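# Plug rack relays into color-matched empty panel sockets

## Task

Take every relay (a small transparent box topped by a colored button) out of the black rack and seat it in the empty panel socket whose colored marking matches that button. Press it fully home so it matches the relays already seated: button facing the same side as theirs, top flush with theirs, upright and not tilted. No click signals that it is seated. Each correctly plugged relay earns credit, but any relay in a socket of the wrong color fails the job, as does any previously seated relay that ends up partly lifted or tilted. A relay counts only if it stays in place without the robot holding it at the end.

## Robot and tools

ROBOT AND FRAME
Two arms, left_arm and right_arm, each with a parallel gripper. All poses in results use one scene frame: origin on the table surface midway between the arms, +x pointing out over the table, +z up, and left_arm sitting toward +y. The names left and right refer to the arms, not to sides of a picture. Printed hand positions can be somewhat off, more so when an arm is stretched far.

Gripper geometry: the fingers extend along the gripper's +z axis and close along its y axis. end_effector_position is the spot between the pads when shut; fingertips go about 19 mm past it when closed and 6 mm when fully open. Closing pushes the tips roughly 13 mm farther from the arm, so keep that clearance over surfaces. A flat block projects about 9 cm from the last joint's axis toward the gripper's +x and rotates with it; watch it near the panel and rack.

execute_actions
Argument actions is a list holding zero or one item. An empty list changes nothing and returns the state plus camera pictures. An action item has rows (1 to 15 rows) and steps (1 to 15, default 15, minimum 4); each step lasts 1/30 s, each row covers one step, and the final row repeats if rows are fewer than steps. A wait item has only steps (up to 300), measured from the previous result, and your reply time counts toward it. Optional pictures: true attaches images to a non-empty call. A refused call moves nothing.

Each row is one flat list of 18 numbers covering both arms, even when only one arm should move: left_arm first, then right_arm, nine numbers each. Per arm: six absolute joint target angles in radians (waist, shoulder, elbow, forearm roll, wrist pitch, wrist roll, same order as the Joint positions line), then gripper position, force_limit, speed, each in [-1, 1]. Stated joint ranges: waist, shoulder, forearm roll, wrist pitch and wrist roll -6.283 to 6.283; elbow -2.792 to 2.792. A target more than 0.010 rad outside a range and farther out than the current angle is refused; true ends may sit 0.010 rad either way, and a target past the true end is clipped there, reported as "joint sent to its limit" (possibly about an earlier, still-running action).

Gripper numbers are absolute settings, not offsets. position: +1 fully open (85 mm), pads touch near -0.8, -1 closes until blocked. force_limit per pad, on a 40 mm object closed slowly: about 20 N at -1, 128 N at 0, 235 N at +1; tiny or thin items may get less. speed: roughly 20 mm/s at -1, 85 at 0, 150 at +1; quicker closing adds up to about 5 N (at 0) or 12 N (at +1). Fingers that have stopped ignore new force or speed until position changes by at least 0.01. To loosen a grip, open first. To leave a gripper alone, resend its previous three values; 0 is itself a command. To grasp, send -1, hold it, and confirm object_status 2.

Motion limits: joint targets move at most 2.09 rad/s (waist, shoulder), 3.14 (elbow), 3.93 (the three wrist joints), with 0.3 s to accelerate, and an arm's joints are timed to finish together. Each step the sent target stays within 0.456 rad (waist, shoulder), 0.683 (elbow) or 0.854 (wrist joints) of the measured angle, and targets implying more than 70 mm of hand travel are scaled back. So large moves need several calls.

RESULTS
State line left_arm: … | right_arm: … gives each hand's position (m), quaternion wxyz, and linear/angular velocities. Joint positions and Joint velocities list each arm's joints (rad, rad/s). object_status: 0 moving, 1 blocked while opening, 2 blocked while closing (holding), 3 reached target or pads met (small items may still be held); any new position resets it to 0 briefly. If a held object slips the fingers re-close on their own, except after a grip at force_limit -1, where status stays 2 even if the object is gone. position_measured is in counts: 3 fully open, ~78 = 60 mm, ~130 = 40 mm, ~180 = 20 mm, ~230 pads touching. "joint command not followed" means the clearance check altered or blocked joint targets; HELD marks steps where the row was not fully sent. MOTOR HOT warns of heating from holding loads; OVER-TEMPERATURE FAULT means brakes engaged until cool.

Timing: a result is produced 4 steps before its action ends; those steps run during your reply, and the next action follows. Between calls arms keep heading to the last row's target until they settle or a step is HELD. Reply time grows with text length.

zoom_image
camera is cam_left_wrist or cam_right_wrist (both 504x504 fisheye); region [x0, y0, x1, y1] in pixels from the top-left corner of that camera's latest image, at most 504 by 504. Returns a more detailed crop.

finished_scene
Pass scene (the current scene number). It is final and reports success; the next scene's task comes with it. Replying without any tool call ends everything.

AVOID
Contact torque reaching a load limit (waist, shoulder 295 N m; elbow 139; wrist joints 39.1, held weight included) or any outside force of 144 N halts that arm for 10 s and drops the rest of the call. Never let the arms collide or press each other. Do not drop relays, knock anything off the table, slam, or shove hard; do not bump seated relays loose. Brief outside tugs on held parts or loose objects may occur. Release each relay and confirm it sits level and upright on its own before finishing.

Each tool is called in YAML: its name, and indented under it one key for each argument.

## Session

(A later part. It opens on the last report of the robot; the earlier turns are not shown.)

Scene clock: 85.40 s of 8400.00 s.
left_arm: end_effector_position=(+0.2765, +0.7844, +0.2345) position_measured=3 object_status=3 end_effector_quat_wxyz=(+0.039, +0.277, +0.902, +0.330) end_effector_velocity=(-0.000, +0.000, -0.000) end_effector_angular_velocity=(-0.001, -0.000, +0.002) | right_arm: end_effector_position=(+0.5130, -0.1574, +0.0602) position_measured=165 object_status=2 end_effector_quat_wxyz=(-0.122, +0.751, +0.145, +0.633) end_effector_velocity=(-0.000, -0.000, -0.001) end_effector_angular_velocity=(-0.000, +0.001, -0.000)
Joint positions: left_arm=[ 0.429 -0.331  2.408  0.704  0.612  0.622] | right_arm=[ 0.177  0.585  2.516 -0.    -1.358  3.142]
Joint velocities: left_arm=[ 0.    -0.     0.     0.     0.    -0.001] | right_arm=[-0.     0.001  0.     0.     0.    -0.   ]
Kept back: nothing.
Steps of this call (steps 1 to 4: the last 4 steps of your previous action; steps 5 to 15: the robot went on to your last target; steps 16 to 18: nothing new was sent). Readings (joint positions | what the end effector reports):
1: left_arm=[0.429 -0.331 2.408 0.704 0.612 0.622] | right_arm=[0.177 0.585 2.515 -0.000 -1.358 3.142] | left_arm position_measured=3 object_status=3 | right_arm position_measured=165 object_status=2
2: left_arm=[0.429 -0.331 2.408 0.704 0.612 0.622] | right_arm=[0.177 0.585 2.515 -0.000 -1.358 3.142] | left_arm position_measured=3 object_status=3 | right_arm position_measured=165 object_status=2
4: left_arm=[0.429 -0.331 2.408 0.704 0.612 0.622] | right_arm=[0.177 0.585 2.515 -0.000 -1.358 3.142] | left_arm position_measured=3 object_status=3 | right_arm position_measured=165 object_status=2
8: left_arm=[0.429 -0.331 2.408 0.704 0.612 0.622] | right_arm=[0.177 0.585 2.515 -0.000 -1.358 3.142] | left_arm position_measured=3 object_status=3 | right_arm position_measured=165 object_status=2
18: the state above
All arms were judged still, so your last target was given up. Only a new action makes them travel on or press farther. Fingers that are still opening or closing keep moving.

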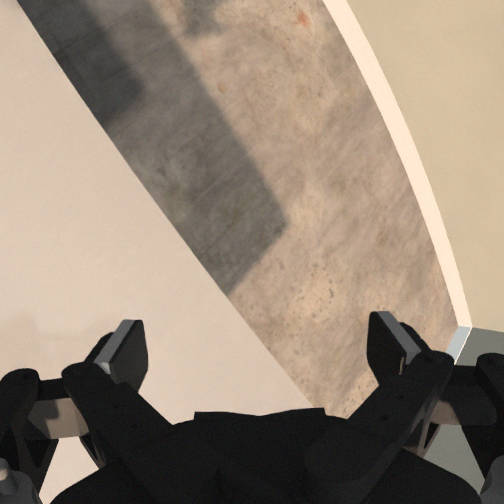

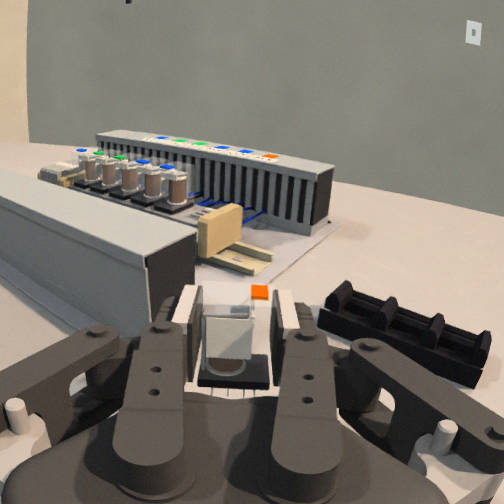

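execute_actions:
  actions:
    - {"rows":[[0.429,-0.331,2.408,0.704,0.612,0.622,1,0,0,0.1771,0.62,2.512,0,-1.390,3.1416,-1,-0.3,0.3],[0.429,-0.331,2.408,0.704,0.612,0.622,1,0,0,0.1771,0.62,2.512,0,-1.390,3.1416,-1,-0.3,0.3],[0.429,-0.331,2.408,0.704,0.612,0.622,1,0,0,0.1771,0.62,2.512,0,-1.390,3.1416,-1,-0.3,0.3],[0.429,-0.331,2.408,0.704,0.612,0.622,1,0,0,0.1771,0.62,2.512,0,-1.390,3.1416,-1,-0.3,0.3],[0.429,-0.331,2.408,0.704,0.612,0.622,1,0,0,0.1771,0.62,2.512,0,-1.390,3.1416,-1,-0.3,0.3],[0.429,-0.331,2.408,0.704,0.612,0.622,1,0,0,0.1771,0.653,2.5088,0,-1.4202,3.1416,-1,-0.3,0.3]],"steps":15}
  pictures: true

Scene clock: 85.93 s of 8400.00 s.
left_arm: end_effector_position=(+0.2765, +0.7844, +0.2345) position_measured=3 object_status=3 end_effector_quat_wxyz=(+0.039, +0.277, +0.902, +0.330) end_effector_velocity=(+0.000, -0.000, +0.000) end_effector_angular_velocity=(-0.000, -0.002, +0.001) | right_arm: end_effector_position=(+0.5130, -0.1574, +0.0351) position_measured=165 object_status=2 end_effector_quat_wxyz=(-0.122, +0.751, +0.145, +0.632) end_effector_velocity=(+0.001, +0.001, +0.001) end_effector_angular_velocity=(+0.004, -0.009, +0.000)
Joint positions: left_arm=[ 0.429 -0.331  2.408  0.704  0.612  0.622] | right_arm=[ 0.177  0.653  2.509  0.    -1.42   3.142]
Joint velocities: left_arm=[-0.001 -0.    -0.    -0.    -0.    -0.002] | right_arm=[ 0.     0.005 -0.002 -0.    -0.013  0.   ]
Steps of this call (steps 1 to 5: nothing new was sent; steps 6 to 16: the first 11 steps of this action). Readings (joint positions | what the end effector reports):
6: left_arm=[0.429 -0.331 2.408 0.704 0.612 0.622] | right_arm=[0.177 0.585 2.516 0.000 -1.359 3.142] | left_arm position_measured=3 object_status=3 | right_arm position_measured=165 object_status=2
7: left_arm=[0.429 -0.331 2.408 0.704 0.612 0.622] | right_arm=[0.177 0.588 2.515 0.000 -1.362 3.142] | left_arm position_measured=3 object_status=3 | right_arm position_measured=165 object_status=2
9: left_arm=[0.429 -0.331 2.408 0.704 0.612 0.622] | right_arm=[0.177 0.611 2.513 0.000 -1.383 3.142] | left_arm position_measured=3 object_status=3 | right_arm position_measured=165 object_status=2
13: left_arm=[0.429 -0.331 2.408 0.704 0.612 0.622] | right_arm=[0.177 0.634 2.511 0.000 -1.404 3.142] | left_arm position_measured=3 object_status=3 | right_arm position_measured=165 object_status=2
16: the state above

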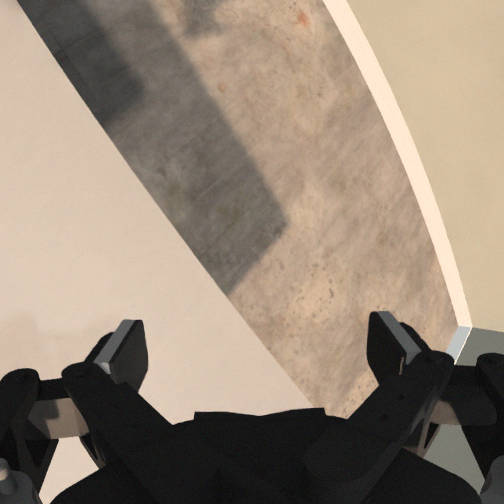

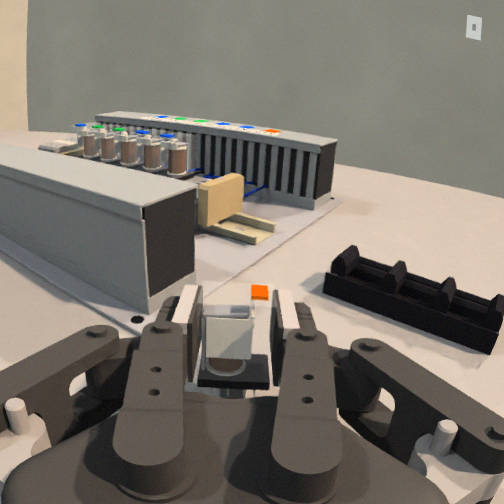

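execute_actions:
  actions:
    - {"rows":[[0.429,-0.331,2.408,0.704,0.612,0.622,1,0,0,0.1771,0.6611,2.5079,0,-1.4277,3.1416,-1,-0.3,0.3]],"steps":12}
  pictures: true

execute_actions:
  actions:
    - {"rows":[[0.429,-0.331,2.408,0.704,0.612,0.622,1,0,0,0.1771,0.6665,2.5073,0,-1.4327,3.1416,-1,-0.3,0.3]],"steps":12}
  pictures: true

Scene clock: 86.40 s of 8400.00 s.
left_arm: end_effector_position=(+0.2765, +0.7844, +0.2345) position_measured=3 object_status=3 end_effector_quat_wxyz=(+0.039, +0.277, +0.902, +0.330) end_effector_velocity=(+0.000, -0.000, -0.000) end_effector_angular_velocity=(-0.000, +0.001, -0.001) | right_arm: end_effector_position=(+0.5130, -0.1574, +0.0324) position_measured=165 object_status=2 end_effector_quat_wxyz=(-0.122, +0.751, +0.145, +0.633) end_effector_velocity=(-0.000, +0.000, +0.000) end_effector_angular_velocity=(+0.000, -0.000, +0.000)
Joint positions: left_arm=[ 0.429 -0.331  2.408  0.704  0.612  0.622] | right_arm=[ 0.177  0.661  2.508  0.    -1.428  3.142]
Joint velocities: left_arm=[-0.001  0.     0.     0.     0.001  0.   ] | right_arm=[ 0.  0. -0. -0. -0. -0.]
Steps of this call (steps 1 to 4: the last 4 steps of your previous action; steps 5 to 6: the robot went on to your last target; steps 7 to 14: the first 8 steps of this action). Readings (joint positions | what the end effector reports):
7: left_arm=[0.429 -0.331 2.408 0.704 0.612 0.622] | right_arm=[0.177 0.653 2.509 0.000 -1.420 3.142] | left_arm position_measured=3 object_status=3 | right_arm position_measured=165 object_status=2
8: left_arm=[0.429 -0.331 2.408 0.704 0.612 0.622] | right_arm=[0.177 0.656 2.508 0.000 -1.423 3.142] | left_arm position_measured=3 object_status=3 | right_arm position_measured=165 object_status=2
10: left_arm=[0.429 -0.331 2.408 0.704 0.612 0.622] | right_arm=[0.177 0.661 2.508 0.000 -1.427 3.142] | left_arm position_measured=3 object_status=3 | right_arm position_measured=165 object_status=2
14: the state above

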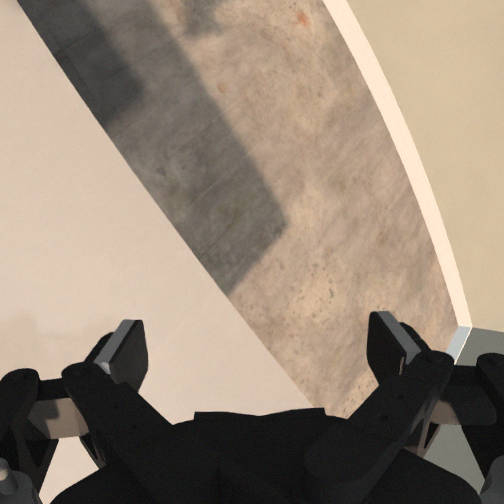

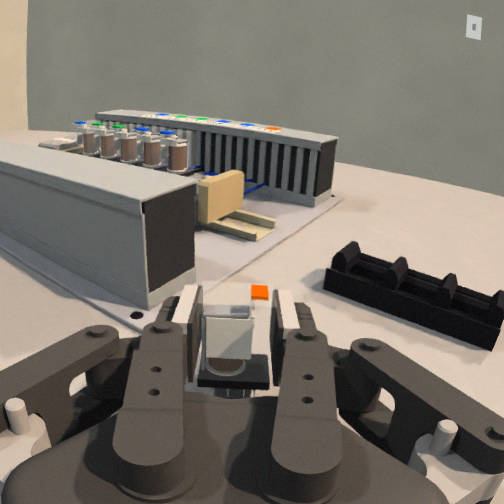

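Scene clock: 86.80 s of 8400.00 s.
left_arm: end_effector_position=(+0.2765, +0.7844, +0.2345) position_measured=3 object_status=3 end_effector_quat_wxyz=(+0.039, +0.277, +0.902, +0.330) end_effector_velocity=(-0.000, +0.000, +0.000) end_effector_angular_velocity=(+0.000, -0.000, +0.001) | right_arm: end_effector_position=(+0.5132, -0.1573, +0.0310) position_measured=165 object_status=2 end_effector_quat_wxyz=(-0.122, +0.750, +0.145, +0.633) end_effector_velocity=(+0.000, -0.000, -0.000) end_effector_angular_velocity=(-0.000, +0.000, -0.000)
Joint positions: left_arm=[ 0.429 -0.331  2.408  0.704  0.612  0.622] | right_arm=[ 0.177  0.666  2.507  0.    -1.434  3.142]
Joint velocities: left_arm=[ 0.001 -0.    -0.     0.     0.001 -0.   ] | right_arm=[-0.  0.  0. -0.  0. -0.]
Steps of this call (steps 1 to 4: the last 4 steps of your previous action; steps 5 to 12: the first 8 steps of this action). Readings (joint positions | what the end effector reports):
5: left_arm=[0.429 -0.331 2.408 0.704 0.612 0.622] | right_arm=[0.177 0.661 2.508 0.000 -1.428 3.142] | left_arm position_measured=3 object_status=3 | right_arm position_measured=165 object_status=2
6: left_arm=[0.429 -0.331 2.408 0.704 0.612 0.622] | right_arm=[0.177 0.663 2.508 0.000 -1.430 3.142] | left_arm position_measured=3 object_status=3 | right_arm position_measured=165 object_status=2
8: left_arm=[0.429 -0.331 2.408 0.704 0.612 0.622] | right_arm=[0.177 0.666 2.507 0.000 -1.434 3.142] | left_arm position_measured=3 object_status=3 | right_arm position_measured=165 object_status=2
12: the state above

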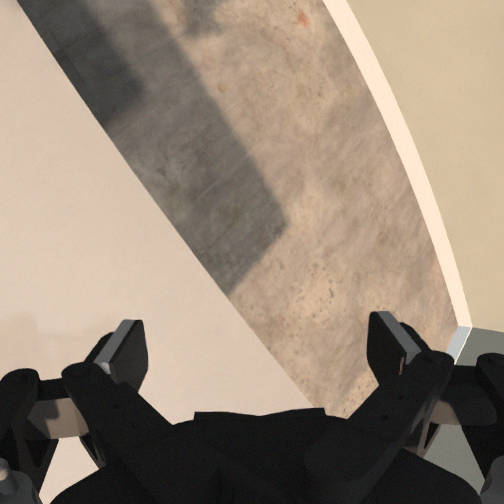

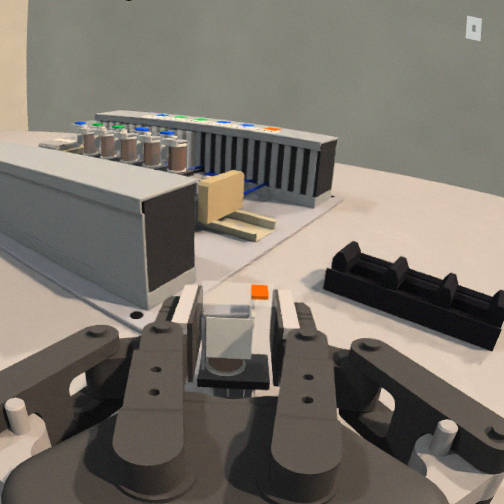

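execute_actions:
  actions:
    - {"rows":[[0.429,-0.331,2.408,0.704,0.612,0.622,1,0,0,0.1771,0.665,2.5075,0,-1.4313,3.1416,0.1,0,-0.5]],"steps":15}
  pictures: true

execute_actions:
  actions:
    - {"steps":10}
  pictures: true

Scene clock: 87.30 s of 8400.00 s.
left_arm: end_effector_position=(+0.2765, +0.7844, +0.2345) position_measured=3 object_status=3 end_effector_quat_wxyz=(+0.039, +0.277, +0.902, +0.330) end_effector_velocity=(+0.001, -0.000, +0.000) end_effector_angular_velocity=(-0.000, -0.002, +0.001) | right_arm: end_effector_position=(+0.5129, -0.1574, +0.0305) position_measured=127 object_status=0 end_effector_quat_wxyz=(-0.122, +0.751, +0.145, +0.632) end_effector_velocity=(+0.000, +0.001, +0.003) end_effector_angular_velocity=(+0.002, -0.006, +0.001)
Joint positions: left_arm=[ 0.429 -0.331  2.408  0.704  0.612  0.622] | right_arm=[ 0.177  0.665  2.508  0.    -1.431  3.142]
Joint velocities: left_arm=[-0.001 -0.    -0.001 -0.    -0.    -0.002] | right_arm=[ 0.001 -0.003 -0.     0.    -0.004 -0.   ]
Steps of this call (steps 1 to 4: the last 4 steps of your previous action; steps 5 to 15: the first 11 steps of this action). Readings (joint positions | what the end effector reports):
5: left_arm=[0.429 -0.331 2.408 0.704 0.612 0.622] | right_arm=[0.177 0.666 2.507 0.000 -1.433 3.142] | left_arm position_measured=3 object_status=3 | right_arm position_measured=165 object_status=0
6: left_arm=[0.429 -0.331 2.408 0.704 0.612 0.622] | right_arm=[0.177 0.666 2.507 0.000 -1.433 3.142] | left_arm position_measured=3 object_status=3 | right_arm position_measured=165 object_status=0
8: left_arm=[0.429 -0.331 2.408 0.704 0.612 0.622] | right_arm=[0.177 0.666 2.508 0.000 -1.429 3.142] | left_arm position_measured=3 object_status=3 | right_arm position_measured=159 object_status=0
12: left_arm=[0.429 -0.331 2.408 0.704 0.612 0.622] | right_arm=[0.177 0.666 2.508 0.000 -1.430 3.142] | left_arm position_measured=3 object_status=3 | right_arm position_measured=141 object_status=0
15: the state above

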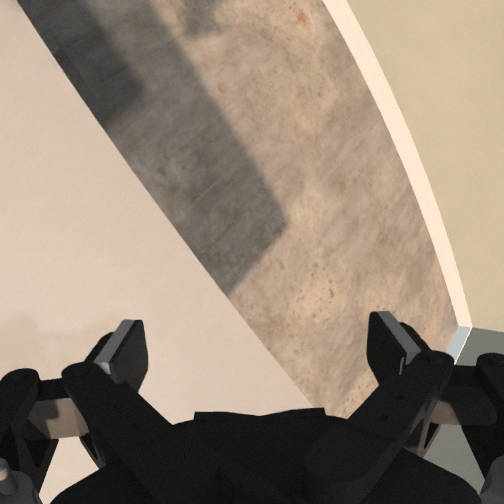

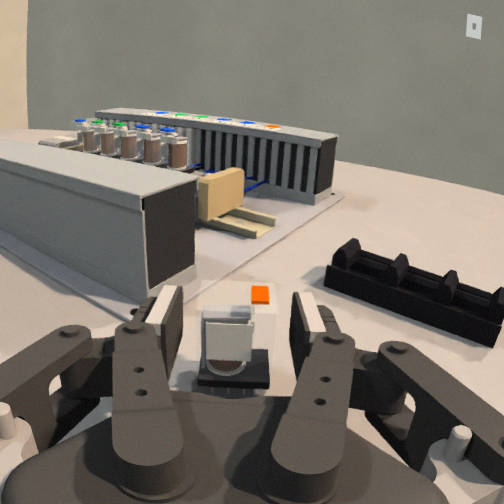

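Scene clock: 87.63 s of 8400.00 s.
left_arm: end_effector_position=(+0.2765, +0.7844, +0.2345) position_measured=3 object_status=3 end_effector_quat_wxyz=(+0.039, +0.277, +0.902, +0.330) end_effector_velocity=(-0.001, +0.001, +0.000) end_effector_angular_velocity=(+0.000, -0.001, +0.002) | right_arm: end_effector_position=(+0.5130, -0.1574, +0.0309) position_measured=117 object_status=0 end_effector_quat_wxyz=(-0.122, +0.751, +0.145, +0.633) end_effector_velocity=(-0.000, +0.001, +0.001) end_effector_angular_velocity=(+0.000, -0.001, +0.001)
Joint positions: left_arm=[ 0.429 -0.331  2.408  0.704  0.612  0.622] | right_arm=[ 0.177  0.665  2.508  0.    -1.431  3.142]
Joint velocities: left_arm=[ 0.002 -0.    -0.    -0.    -0.    -0.   ] | right_arm=[ 0.001 -0.001 -0.    -0.    -0.     0.   ]
Kept back: nothing.
Steps of this call (steps 1 to 4: the last 4 steps of your previous action; steps 5 to 10: the robot went on to your last target). Readings (joint positions | what the end effector reports):
1: left_arm=[0.429 -0.331 2.408 0.704 0.612 0.622] | right_arm=[0.177 0.665 2.508 0.000 -1.431 3.142] | left_arm position_measured=3 object_status=3 | right_arm position_measured=123 object_status=0
2: left_arm=[0.429 -0.331 2.408 0.704 0.612 0.622] | right_arm=[0.177 0.665 2.508 0.000 -1.431 3.142] | left_arm position_measured=3 object_status=3 | right_arm position_measured=120 object_status=0
4: left_arm=[0.429 -0.331 2.408 0.704 0.612 0.622] | right_arm=[0.177 0.665 2.508 0.000 -1.431 3.142] | left_arm position_measured=3 object_status=3 | right_arm position_measured=118 object_status=0
8: left_arm=[0.429 -0.331 2.408 0.704 0.612 0.622] | right_arm=[0.177 0.665 2.508 0.000 -1.431 3.142] | left_arm position_measured=3 object_status=3 | right_arm position_measured=117 object_status=0
10: the state above

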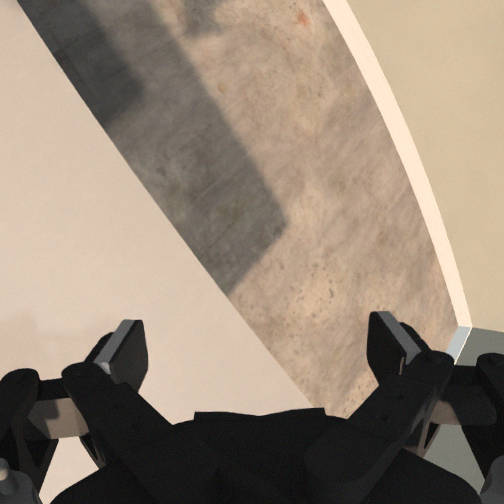

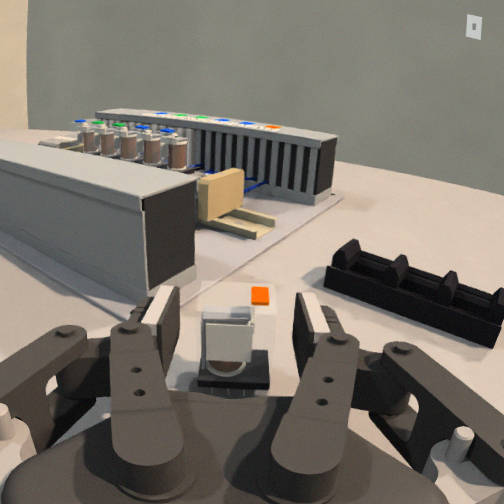

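execute_actions:
  actions:
    - {"rows":[[0.429,-0.331,2.408,0.704,0.612,0.622,1,0,0,0.1771,0.62,2.512,0,-1.39,3.1416,0.1,0,-0.5],[0.429,-0.331,2.408,0.704,0.612,0.622,1,0,0,0.1771,0.62,2.512,0,-1.39,3.1416,0.1,0,-0.5],[0.429,-0.331,2.408,0.704,0.612,0.622,1,0,0,0.1771,0.5846,2.5155,0,-1.3585,3.1416,0.1,0,-0.5],[0.429,-0.331,2.408,0.704,0.612,0.622,1,0,0,0.1771,0.5846,2.5155,0,-1.3585,3.1416,0.1,0,-0.5],[0.429,-0.331,2.408,0.704,0.612,0.622,1,0,0,0.1771,0.53,2.521,0,-1.31,3.1416,0.1,0,-0.5],[0.429,-0.331,2.408,0.704,0.612,0.622,1,0,0,0.1771,0.53,2.521,0,-1.31,3.1416,0.1,0,-0.5],[0.429,-0.331,2.408,0.704,0.612,0.622,1,0,0,0.1771,0.45,2.53,0,-1.24,3.1416,0.1,0,-0.5]],"steps":13}
  pictures: true

Scene clock: 88.47 s of 8400.00 s.
left_arm: end_effector_position=(+0.2765, +0.7844, +0.2345) position_measured=3 object_status=3 end_effector_quat_wxyz=(+0.039, +0.277, +0.902, +0.330) end_effector_velocity=(-0.000, +0.000, +0.000) end_effector_angular_velocity=(+0.000, -0.001, +0.001) | right_arm: end_effector_position=(+0.5111, -0.1581, +0.0865) position_measured=117 object_status=3 end_effector_quat_wxyz=(-0.122, +0.751, +0.145, +0.633) end_effector_velocity=(-0.033, -0.014, +0.309) end_effector_angular_velocity=(+0.011, -0.026, -0.001)
Joint positions: left_arm=[ 0.429 -0.331  2.408  0.704  0.612  0.622] | right_arm=[ 0.177  0.512  2.523  0.    -1.295  3.142]
Joint velocities: left_arm=[ 0.001 -0.001  0.    -0.    -0.    -0.   ] | right_arm=[-0.001 -0.842  0.091  0.001  0.722  0.   ]
Steps of this call (steps 1 to 15: the robot went on to your last target; step 16: nothing new was sent; steps 17 to 25: the first 9 steps of this action). Readings (joint positions | what the end effector reports):
17: left_arm=[0.429 -0.331 2.408 0.704 0.612 0.622] | right_arm=[0.177 0.665 2.507 0.000 -1.431 3.142] | left_arm position_measured=3 object_status=3 | right_arm position_measured=117 object_status=3
18: left_arm=[0.429 -0.331 2.408 0.704 0.612 0.622] | right_arm=[0.177 0.661 2.508 0.000 -1.429 3.142] | left_arm position_measured=3 object_status=3 | right_arm position_measured=117 object_status=3
20: left_arm=[0.429 -0.331 2.408 0.704 0.612 0.622] | right_arm=[0.177 0.632 2.511 0.000 -1.401 3.142] | left_arm position_measured=3 object_status=3 | right_arm position_measured=117 object_status=3
24: left_arm=[0.429 -0.331 2.408 0.704 0.612 0.622] | right_arm=[0.177 0.541 2.520 0.000 -1.320 3.142] | left_arm position_measured=3 object_status=3 | right_arm position_measured=117 object_status=3
25: the state above

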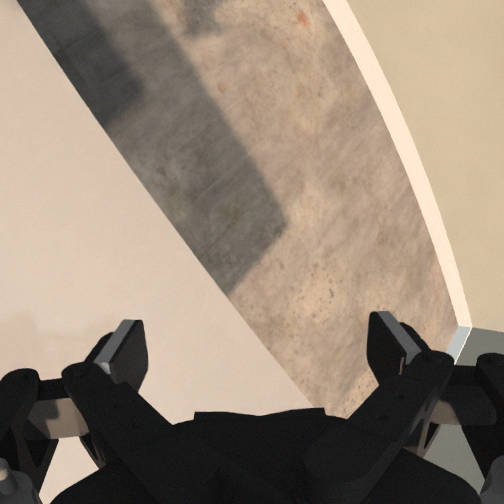

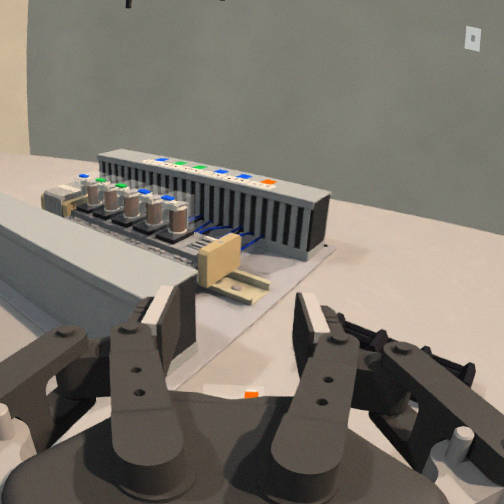

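Stays standing.

execute_actions:
  actions:
    - {"rows":[[0.429,-0.331,2.408,0.704,0.612,0.622,1,0,0,0.1771,0.25,2.5,0,-0.88,2.8,0.1,0,0],[0.429,-0.331,2.408,0.704,0.612,0.622,1,0,0,0.1771,0.25,2.5,0,-0.88,2.8,0.1,0,0],[0.429,-0.331,2.408,0.704,0.612,0.622,1,0,0,0.1771,0.25,2.5,0,-0.88,2.6,0.1,0,0],[0.429,-0.331,2.408,0.704,0.612,0.622,1,0,0,0.1771,0.25,2.5,0,-0.88,2.4,0.1,0,0],[0.429,-0.331,2.408,0.704,0.612,0.622,1,0,0,0.1771,0.25,2.4,0,-0.72,2.3,0.1,0,0],[0.429,-0.331,2.408,0.704,0.612,0.622,1,0,0,0.1771,0.25,2.3,0,-0.56,2.1,0.1,0,0],[0.429,-0.331,2.408,0.704,0.612,0.622,1,0,0,0.1771,0.25,2.2,0,-0.4,1.9,0.1,0,0],[0.429,-0.331,2.408,0.704,0.612,0.622,1,0,0,0.1771,0.25,2.1,0,-0.25,1.7,0.1,0,0],[0.429,-0.331,2.408,0.704,0.612,0.622,1,0,0,0.1771,0.25,2.0,0,-0.09,1.5,0.1,0,0],[0.429,-0.331,2.408,0.704,0.612,0.622,1,0,0,0.1771,0.25,1.95,0,0.07,1.3,0.1,0,0],[0.429,-0.331,2.408,0.704,0.612,0.622,1,0,0,0.1771,0.25,1.9,0,0.23,1.1,0.1,0,0],[0.429,-0.331,2.408,0.704,0.612,0.622,1,0,0,0.1771,0.25,1.85,0,0.39,0.9,0.1,0,0],[0.429,-0.331,2.408,0.704,0.612,0.622,1,0,0,0.1771,0.25,1.8,0,0.55,0.8,0.1,0,0],[0.429,-0.331,2.408,0.704,0.612,0.622,1,0,0,0.1771,0.25,1.75,0,0.7,0.7,0.1,0,0]],"steps":15}

execute_actions:
  actions:
    - {"rows":[[0.429,-0.331,2.408,0.704,0.612,0.622,1,0,0,0.1775,0.25,1.75,0,0.7,0.5,0.1,0,0],[0.429,-0.331,2.408,0.704,0.612,0.622,1,0,0,0.1775,0.25,1.75,0,0.7,0.4,0.1,0,0],[0.429,-0.331,2.408,0.704,0.612,0.622,1,0,0,0.178,0.25,1.75,0,0.7,0.3,0.1,0,0],[0.429,-0.331,2.408,0.704,0.612,0.622,1,0,0,0.178,0.27,1.77,0,0.76,0.2,0.1,0,0],[0.429,-0.331,2.408,0.704,0.612,0.622,1,0,0,0.178,0.29,1.79,0,0.82,0.1,0.1,0,0],[0.429,-0.331,2.408,0.704,0.612,0.622,1,0,0,0.178,0.31,1.81,0,0.88,0,0.1,0,0],[0.429,-0.331,2.408,0.704,0.612,0.622,1,0,0,0.178,0.3416,1.8333,0,0.9667,0,0.1,0,0]],"steps":15}

execute_actions:
  actions:
    - {"steps":8}
  pictures: true

Scene clock: 92.40 s of 8400.00 s.
left_arm: end_effector_position=(+0.2765, +0.7844, +0.2345) position_measured=3 object_status=3 end_effector_quat_wxyz=(+0.039, +0.277, +0.902, +0.330) end_effector_velocity=(+0.000, -0.000, -0.000) end_effector_angular_velocity=(-0.000, +0.000, -0.001) | right_arm: end_effector_position=(+0.5424, -0.1455, +0.1230) position_measured=117 object_status=3 end_effector_quat_wxyz=(+0.048, +0.738, +0.371, +0.561) end_effector_velocity=(+0.517, +0.208, +0.223) end_effector_angular_velocity=(-1.406, -0.242, +0.549)
Joint positions: left_arm=[ 0.429 -0.331  2.408  0.704  0.612  0.622] | right_arm=[ 0.177  0.307  2.418 -0.    -0.78   2.591]
Joint velocities: left_arm=[-0.001  0.     0.     0.    -0.001  0.   ] | right_arm=[ 0.001 -0.1   -1.169 -0.     1.567 -1.498]
Steps of this call (steps 1 to 4: the last 4 steps of your previous action; steps 5 to 30: the robot went on to your last target; steps 31 to 90: nothing new was sent; then 0.57 s passed at rest; steps 91 to 101: the first 11 steps of this action). Readings (joint positions | what the end effector reports):
91: left_arm=[0.429 -0.331 2.408 0.704 0.612 0.622] | right_arm=[0.177 0.450 2.530 -0.000 -1.240 3.142] | left_arm position_measured=3 object_status=3 | right_arm position_measured=117 object_status=3
92: left_arm=[0.429 -0.331 2.408 0.704 0.612 0.622] | right_arm=[0.177 0.447 2.530 -0.000 -1.232 3.135] | left_arm position_measured=3 object_status=3 | right_arm position_measured=117 object_status=3
94: left_arm=[0.429 -0.331 2.408 0.704 0.612 0.622] | right_arm=[0.177 0.417 2.525 -0.000 -1.178 3.082] | left_arm position_measured=3 object_status=3 | right_arm position_measured=117 object_status=3
98: left_arm=[0.429 -0.331 2.408 0.704 0.612 0.622] | right_arm=[0.177 0.328 2.500 -0.000 -0.959 2.807] | left_arm position_measured=3 object_status=3 | right_arm position_measured=117 object_status=3
101: the state above

Scene clock: 92.90 s of 8400.00 s.
left_arm: end_effector_position=(+0.2765, +0.7844, +0.2345) position_measured=3 object_status=3 end_effector_quat_wxyz=(+0.039, +0.277, +0.902, +0.330) end_effector_velocity=(-0.000, -0.000, -0.000) end_effector_angular_velocity=(-0.000, +0.001, +0.000) | right_arm: end_effector_position=(+0.6409, -0.1056, +0.1683) position_measured=117 object_status=3 end_effector_quat_wxyz=(+0.177, +0.498, +0.815, +0.238) end_effector_velocity=(-0.354, -0.140, -0.350) end_effector_angular_velocity=(-1.963, +1.504, +1.842)
Joint positions: left_arm=[ 0.429 -0.331  2.408  0.704  0.612  0.622] | right_arm=[ 0.178  0.292  1.913 -0.     0.335  1.48 ]
Joint velocities: left_arm=[-0.    -0.     0.    -0.     0.001 -0.   ] | right_arm=[ 0.003  0.189 -0.287 -0.     2.225 -2.23 ]
Steps of this call (steps 1 to 4: the last 4 steps of your previous action; steps 5 to 15: the first 11 steps of this action). Readings (joint positions | what the end effector reports):
5: left_arm=[0.429 -0.331 2.408 0.704 0.612 0.622] | right_arm=[0.177 0.291 2.246 -0.000 -0.527 2.342] | left_arm position_measured=3 object_status=3 | right_arm position_measured=117 object_status=3
6: left_arm=[0.429 -0.331 2.408 0.704 0.612 0.622] | right_arm=[0.177 0.288 2.212 -0.000 -0.472 2.287] | left_arm position_measured=3 object_status=3 | right_arm position_measured=117 object_status=3
8: left_arm=[0.429 -0.331 2.408 0.704 0.612 0.622] | right_arm=[0.177 0.282 2.140 -0.000 -0.346 2.161] | left_arm position_measured=3 object_status=3 | right_arm position_measured=117 object_status=3
12: left_arm=[0.429 -0.331 2.408 0.704 0.612 0.622] | right_arm=[0.177 0.280 1.971 -0.000 0.044 1.770] | left_arm position_measured=3 object_status=3 | right_arm position_measured=117 object_status=3
15: the state above

Scene clock: 93.17 s of 8400.00 s.
left_arm: end_effector_position=(+0.2765, +0.7844, +0.2345) position_measured=3 object_status=3 end_effector_quat_wxyz=(+0.039, +0.277, +0.902, +0.330) end_effector_velocity=(-0.001, +0.001, -0.000) end_effector_angular_velocity=(-0.001, -0.000, +0.003) | right_arm: end_effector_position=(+0.5572, -0.1390, +0.1230) position_measured=117 object_status=3 end_effector_quat_wxyz=(+0.074, +0.151, +0.985, +0.044) end_effector_velocity=(-0.250, -0.101, -0.051) end_effector_angular_velocity=(-1.023, +0.854, +3.633)
Joint positions: left_arm=[ 0.429 -0.331  2.408  0.704  0.612  0.622] | right_arm=[ 0.178  0.328  1.856 -0.     0.785  0.685]
Joint velocities: left_arm=[ 0.002  0.     0.001 -0.     0.    -0.001] | right_arm=[-0.     0.096 -0.157 -0.     1.234 -3.687]
Kept back: nothing.
Steps of this call (steps 1 to 4: the last 4 steps of your previous action; steps 5 to 8: the robot went on to your last target). Readings (joint positions | what the end effector reports):
1: left_arm=[0.429 -0.331 2.408 0.704 0.612 0.622] | right_arm=[0.178 0.298 1.904 -0.000 0.404 1.405] | left_arm position_measured=3 object_status=3 | right_arm position_measured=117 object_status=3
2: left_arm=[0.429 -0.331 2.408 0.704 0.612 0.622] | right_arm=[0.178 0.304 1.897 -0.000 0.464 1.326] | left_arm position_measured=3 object_status=3 | right_arm position_measured=117 object_status=3
4: left_arm=[0.429 -0.331 2.408 0.704 0.612 0.622] | right_arm=[0.178 0.312 1.882 -0.000 0.581 1.143] | left_arm position_measured=3 object_status=3 | right_arm position_measured=117 object_status=3
8: the state above

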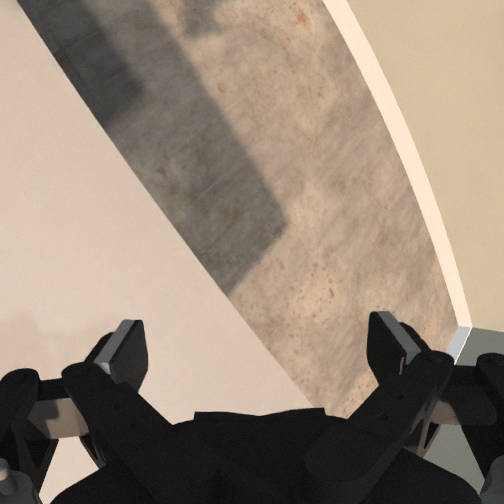

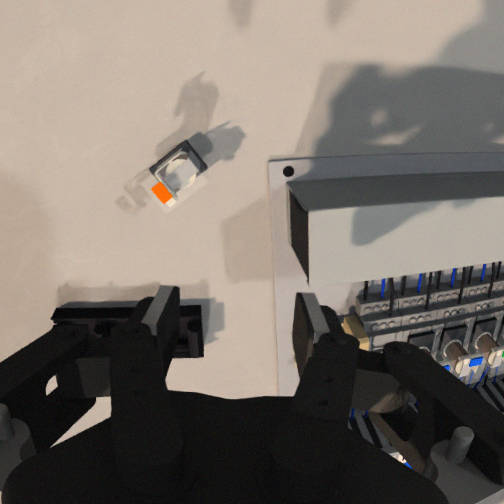

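execute_actions:
  actions:
    - {"steps":14}
  pictures: true

Scene clock: 93.63 s of 8400.00 s.
left_arm: end_effector_position=(+0.2765, +0.7844, +0.2345) position_measured=3 object_status=3 end_effector_quat_wxyz=(+0.039, +0.277, +0.902, +0.330) end_effector_velocity=(-0.000, +0.000, +0.000) end_effector_angular_velocity=(-0.000, -0.000, +0.001) | right_arm: end_effector_position=(+0.5198, -0.1540, +0.1200) position_measured=117 object_status=3 end_effector_quat_wxyz=(+0.000, -0.190, +0.982, +0.000) end_effector_velocity=(-0.000, +0.000, +0.001) end_effector_angular_velocity=(+0.000, -0.001, +0.002)
Joint positions: left_arm=[ 0.429 -0.331  2.408  0.704  0.612  0.622] | right_arm=[ 0.178  0.342  1.833 -0.     0.967  0.   ]
Joint velocities: left_arm=[ 0.     0.    -0.    -0.     0.    -0.001] | right_arm=[ 0.    -0.002 -0.    -0.     0.    -0.002]
Kept back: nothing.
Steps of this call (steps 1 to 14: the robot went on to your last target). Readings (joint positions | what the end effector reports):
1: left_arm=[0.429 -0.331 2.408 0.704 0.612 0.622] | right_arm=[0.178 0.331 1.851 -0.000 0.824 0.562] | left_arm position_measured=3 object_status=3 | right_arm position_measured=117 object_status=3
2: left_arm=[0.429 -0.331 2.408 0.704 0.612 0.622] | right_arm=[0.178 0.333 1.847 -0.000 0.858 0.445] | left_arm position_measured=3 object_status=3 | right_arm position_measured=117 object_status=3
4: left_arm=[0.429 -0.331 2.408 0.704 0.612 0.622] | right_arm=[0.178 0.337 1.840 -0.000 0.911 0.248] | left_arm position_measured=3 object_status=3 | right_arm position_measured=117 object_status=3
8: left_arm=[0.429 -0.331 2.408 0.704 0.612 0.622] | right_arm=[0.178 0.341 1.834 -0.000 0.964 0.026] | left_arm position_measured=3 object_status=3 | right_arm position_measured=117 object_status=3
14: the state above

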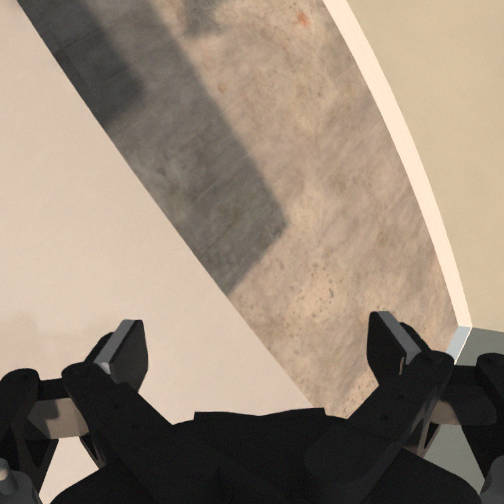

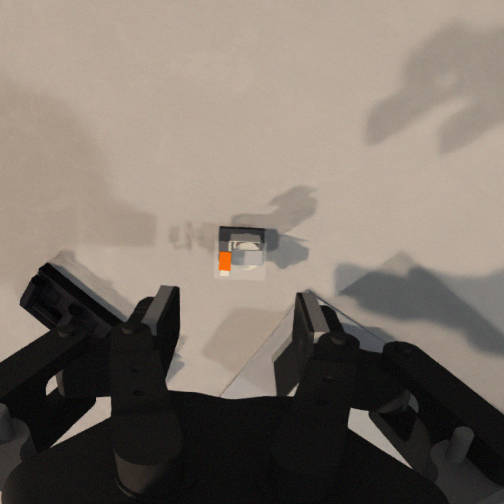

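execute_actions:
  actions:
    - {"rows":[[0.429,-0.331,2.408,0.704,0.612,0.622,1,0,0,0.1783,0.38,1.8766,0,0.885,0,0.1,0,0]],"steps":15}

execute_actions:
  actions:
    - {"steps":6}
  pictures: true

Scene clock: 94.40 s of 8400.00 s.
left_arm: end_effector_position=(+0.2765, +0.7844, +0.2345) position_measured=3 object_status=3 end_effector_quat_wxyz=(+0.039, +0.277, +0.902, +0.330) end_effector_velocity=(+0.001, +0.000, +0.000) end_effector_angular_velocity=(+0.000, -0.001, -0.002) | right_arm: end_effector_position=(+0.5150, -0.1557, +0.0749) position_measured=117 object_status=3 end_effector_quat_wxyz=(-0.000, -0.190, +0.982, -0.000) end_effector_velocity=(+0.001, -0.000, +0.002) end_effector_angular_velocity=(+0.001, -0.003, -0.001)
Joint positions: left_arm=[ 0.429 -0.331  2.408  0.704  0.612  0.622] | right_arm=[ 0.178  0.38   1.876 -0.     0.885  0.   ]
Joint velocities: left_arm=[-0.     0.    -0.    -0.    -0.002  0.001] | right_arm=[-0.001 -0.003 -0.     0.    -0.001 -0.   ]
Steps of this call (steps 1 to 12: the robot went on to your last target; steps 13 to 23: the first 11 steps of this action). Readings (joint positions | what the end effector reports):
13: left_arm=[0.429 -0.331 2.408 0.704 0.612 0.622] | right_arm=[0.178 0.342 1.833 -0.000 0.967 0.000] | left_arm position_measured=3 object_status=3 | right_arm position_measured=117 object_status=3
14: left_arm=[0.429 -0.331 2.408 0.704 0.612 0.622] | right_arm=[0.178 0.345 1.836 0.000 0.960 0.000] | left_arm position_measured=3 object_status=3 | right_arm position_measured=117 object_status=3
16: left_arm=[0.429 -0.331 2.408 0.704 0.612 0.622] | right_arm=[0.178 0.368 1.863 0.000 0.911 0.000] | left_arm position_measured=3 object_status=3 | right_arm position_measured=117 object_status=3
20: left_arm=[0.429 -0.331 2.408 0.704 0.612 0.622] | right_arm=[0.178 0.381 1.876 -0.000 0.885 0.000] | left_arm position_measured=3 object_status=3 | right_arm position_measured=117 object_status=3
23: the state above

Scene clock: 94.60 s of 8400.00 s.
left_arm: end_effector_position=(+0.2765, +0.7844, +0.2345) position_measured=3 object_status=3 end_effector_quat_wxyz=(+0.039, +0.277, +0.902, +0.330) end_effector_velocity=(+0.000, -0.001, -0.000) end_effector_angular_velocity=(-0.000, +0.001, -0.002) | right_arm: end_effector_position=(+0.5149, -0.1557, +0.0750) position_measured=117 object_status=3 end_effector_quat_wxyz=(-0.000, -0.190, +0.982, -0.000) end_effector_velocity=(+0.000, +0.000, +0.001) end_effector_angular_velocity=(+0.001, -0.002, -0.000)
Joint positions: left_arm=[ 0.429 -0.331  2.408  0.704  0.612  0.622] | right_arm=[ 0.178  0.38   1.877 -0.     0.885 -0.   ]
Joint velocities: left_arm=[-0.001  0.     0.001  0.     0.     0.001] | right_arm=[ 0.    -0.002  0.     0.    -0.     0.   ]
Kept back: nothing.
Steps of this call (steps 1 to 4: the last 4 steps of your previous action; steps 5 to 6: the robot went on to your last target). Readings (joint positions | what the end effector reports):
1: left_arm=[0.429 -0.331 2.408 0.704 0.612 0.622] | right_arm=[0.178 0.380 1.876 -0.000 0.885 0.000] | left_arm position_measured=3 object_status=3 | right_arm position_measured=117 object_status=3
2: left_arm=[0.429 -0.331 2.408 0.704 0.612 0.622] | right_arm=[0.178 0.380 1.876 -0.000 0.885 0.000] | left_arm position_measured=3 object_status=3 | right_arm position_measured=117 object_status=3
4: left_arm=[0.429 -0.331 2.408 0.704 0.612 0.622] | right_arm=[0.178 0.380 1.877 -0.000 0.885 0.000] | left_arm position_measured=3 object_status=3 | right_arm position_measured=117 object_status=3
6: the state above

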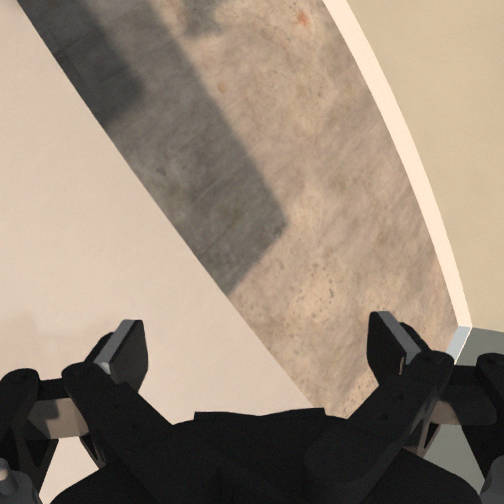

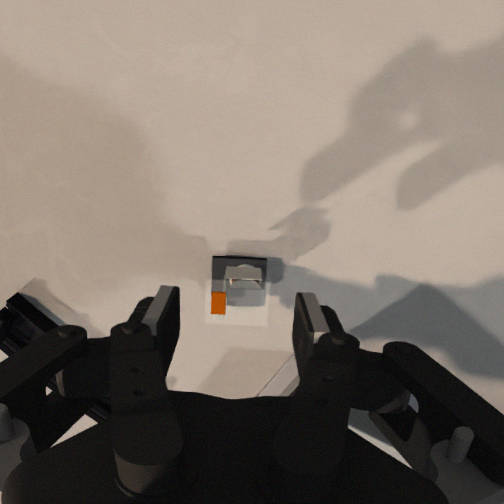

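execute_actions:
  actions:
    - {"rows":[[0.429,-0.331,2.408,0.704,0.612,0.622,1,0,0,0.1783,0.4076,1.8925,0,0.8415,0,0.1,0,0]],"steps":15}
  pictures: true

Scene clock: 95.27 s of 8400.00 s.
left_arm: end_effector_position=(+0.2765, +0.7844, +0.2345) position_measured=3 object_status=3 end_effector_quat_wxyz=(+0.039, +0.277, +0.902, +0.330) end_effector_velocity=(-0.001, +0.000, -0.001) end_effector_angular_velocity=(-0.001, +0.001, +0.001) | right_arm: end_effector_position=(+0.5149, -0.1557, +0.0501) position_measured=117 object_status=3 end_effector_quat_wxyz=(+0.000, -0.190, +0.982, +0.000) end_effector_velocity=(+0.000, -0.000, +0.001) end_effector_angular_velocity=(+0.000, -0.001, -0.000)
Joint positions: left_arm=[ 0.429 -0.331  2.408  0.704  0.612  0.622] | right_arm=[ 0.178  0.407  1.893  0.     0.842 -0.   ]
Joint velocities: left_arm=[ 0.001  0.     0.001 -0.     0.    -0.   ] | right_arm=[-0.    -0.001  0.    -0.    -0.    -0.   ]
Steps of this call (steps 1 to 9: the robot went on to your last target; steps 10 to 20: the first 11 steps of this action). Readings (joint positions | what the end effector reports):
10: left_arm=[0.429 -0.331 2.408 0.704 0.612 0.622] | right_arm=[0.178 0.380 1.877 -0.000 0.885 0.000] | left_arm position_measured=3 object_status=3 | right_arm position_measured=117 object_status=3
11: left_arm=[0.429 -0.331 2.408 0.704 0.612 0.622] | right_arm=[0.178 0.383 1.879 0.000 0.879 -0.000] | left_arm position_measured=3 object_status=3 | right_arm position_measured=117 object_status=3
13: left_arm=[0.429 -0.331 2.408 0.704 0.612 0.622] | right_arm=[0.178 0.403 1.891 0.000 0.848 0.000] | left_arm position_measured=3 object_status=3 | right_arm position_measured=117 object_status=3
17: left_arm=[0.429 -0.331 2.408 0.704 0.612 0.622] | right_arm=[0.178 0.407 1.893 0.000 0.842 -0.000] | left_arm position_measured=3 object_status=3 | right_arm position_measured=117 object_status=3
20: the state above

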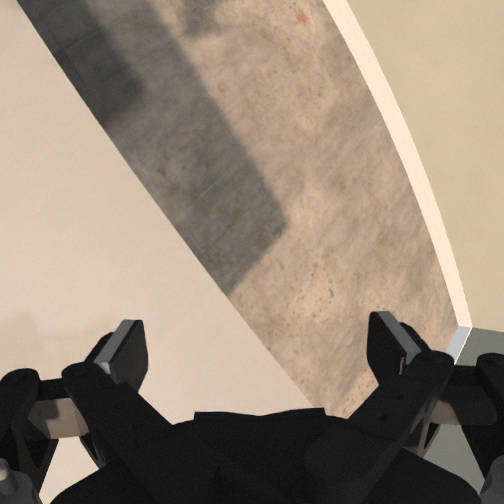

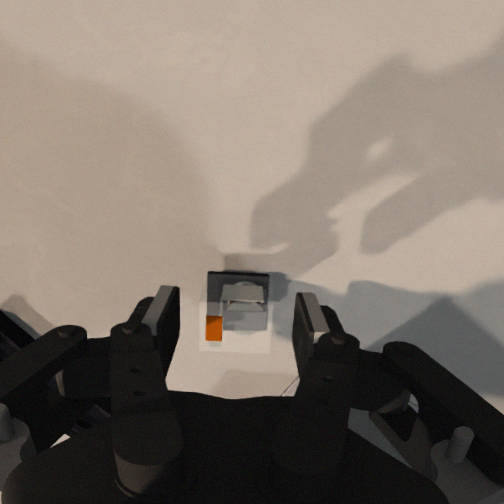

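execute_actions:
  actions:
    - {"rows":[[0.429,-0.331,2.408,0.704,0.612,0.622,1,0,0,0.1783,0.419,1.9009,0,0.8217,0,0.1,0,0]],"steps":14}
  pictures: true

Scene clock: 95.87 s of 8400.00 s.
left_arm: end_effector_position=(+0.2765, +0.7844, +0.2345) position_measured=3 object_status=3 end_effector_quat_wxyz=(+0.039, +0.277, +0.902, +0.330) end_effector_velocity=(+0.000, -0.000, -0.000) end_effector_angular_velocity=(-0.000, -0.000, -0.001) | right_arm: end_effector_position=(+0.5140, -0.1561, +0.0390) position_measured=117 object_status=3 end_effector_quat_wxyz=(-0.000, -0.190, +0.982, -0.000) end_effector_velocity=(+0.000, +0.000, +0.001) end_effector_angular_velocity=(+0.001, -0.001, -0.000)
Joint positions: left_arm=[ 0.429 -0.331  2.408  0.704  0.612  0.622] | right_arm=[ 0.178  0.419  1.901 -0.     0.822 -0.   ]
Joint velocities: left_arm=[-0.001  0.     0.    -0.    -0.001 -0.   ] | right_arm=[-0.    -0.001  0.     0.    -0.    -0.   ]
Steps of this call (steps 1 to 4: the last 4 steps of your previous action; steps 5 to 8: the robot went on to your last target; steps 9 to 18: the first 10 steps of this action). Readings (joint positions | what the end effector reports):
9: left_arm=[0.429 -0.331 2.408 0.704 0.612 0.622] | right_arm=[0.178 0.408 1.893 0.000 0.841 -0.000] | left_arm position_measured=3 object_status=3 | right_arm position_measured=117 object_status=3
10: left_arm=[0.429 -0.331 2.408 0.704 0.612 0.622] | right_arm=[0.178 0.411 1.894 0.000 0.835 -0.000] | left_arm position_measured=3 object_status=3 | right_arm position_measured=117 object_status=3
12: left_arm=[0.429 -0.331 2.408 0.704 0.612 0.622] | right_arm=[0.178 0.419 1.901 -0.000 0.823 0.000] | left_arm position_measured=3 object_status=3 | right_arm position_measured=117 object_status=3
16: left_arm=[0.429 -0.331 2.408 0.704 0.612 0.622] | right_arm=[0.178 0.419 1.901 -0.000 0.822 0.000] | left_arm position_measured=3 object_status=3 | right_arm position_measured=117 object_status=3
18: the state above

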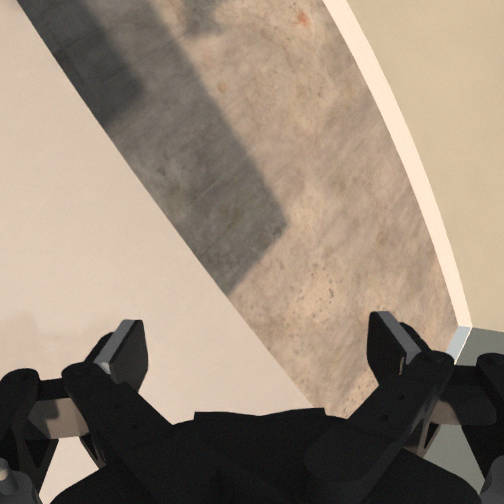

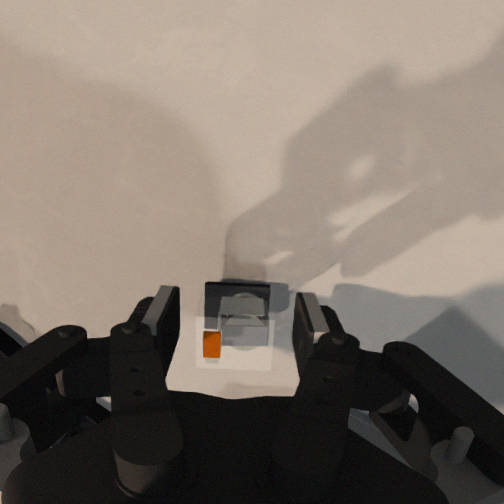

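execute_actions:
  actions:
    - {"rows":[[0.429,-0.331,2.408,0.704,0.612,0.622,1,0,0,0.1783,0.419,1.9009,0,0.8217,0,-1,-0.3,0]],"steps":15}
  pictures: true

Scene clock: 96.43 s of 8400.00 s.
left_arm: end_effector_position=(+0.2765, +0.7844, +0.2345) position_measured=3 object_status=3 end_effector_quat_wxyz=(+0.039, +0.277, +0.902, +0.330) end_effector_velocity=(+0.000, +0.000, +0.000) end_effector_angular_velocity=(+0.000, -0.001, -0.000) | right_arm: end_effector_position=(+0.5140, -0.1561, +0.0390) position_measured=165 object_status=0 end_effector_quat_wxyz=(-0.000, -0.190, +0.982, +0.000) end_effector_velocity=(-0.000, +0.000, -0.000) end_effector_angular_velocity=(-0.000, +0.000, +0.000)
Joint positions: left_arm=[ 0.429 -0.331  2.408  0.704  0.612  0.622] | right_arm=[ 0.178  0.419  1.901  0.     0.822 -0.   ]
Joint velocities: left_arm=[-0. -0. -0. -0. -0. -0.] | right_arm=[ 0.  0.  0. -0.  0.  0.]
Steps of this call (steps 1 to 4: the last 4 steps of your previous action; steps 5 to 6: the robot went on to your last target; steps 7 to 17: the first 11 steps of this action). Readings (joint positions | what the end effector reports):
7: left_arm=[0.429 -0.331 2.408 0.704 0.612 0.622] | right_arm=[0.178 0.419 1.901 -0.000 0.822 0.000] | left_arm position_measured=3 object_status=3 | right_arm position_measured=117 object_status=0
8: left_arm=[0.429 -0.331 2.408 0.704 0.612 0.622] | right_arm=[0.178 0.419 1.901 -0.000 0.822 -0.000] | left_arm position_measured=3 object_status=3 | right_arm position_measured=117 object_status=0
10: left_arm=[0.429 -0.331 2.408 0.704 0.612 0.622] | right_arm=[0.178 0.419 1.901 -0.000 0.822 -0.000] | left_arm position_measured=3 object_status=3 | right_arm position_measured=126 object_status=0
14: left_arm=[0.429 -0.331 2.408 0.704 0.612 0.622] | right_arm=[0.178 0.419 1.901 0.000 0.822 0.000] | left_arm position_measured=3 object_status=3 | right_arm position_measured=155 object_status=0
17: the state above

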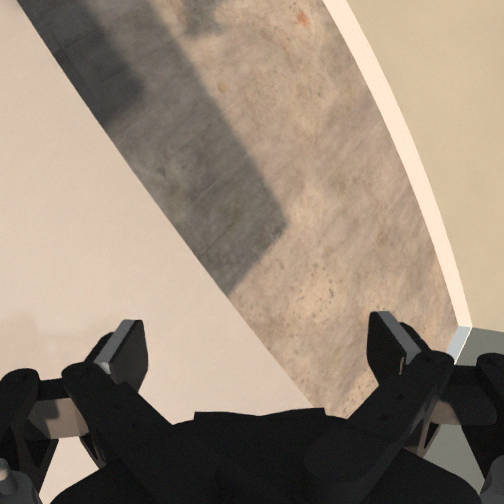

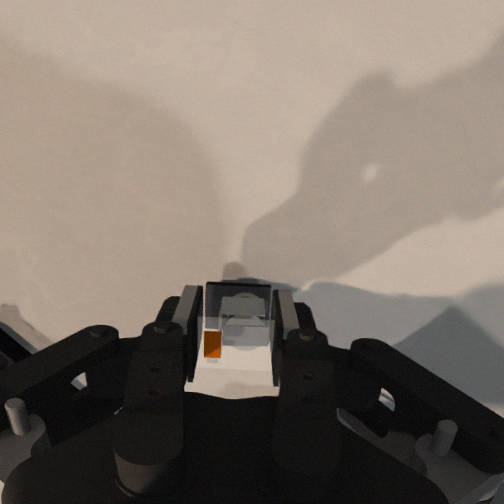

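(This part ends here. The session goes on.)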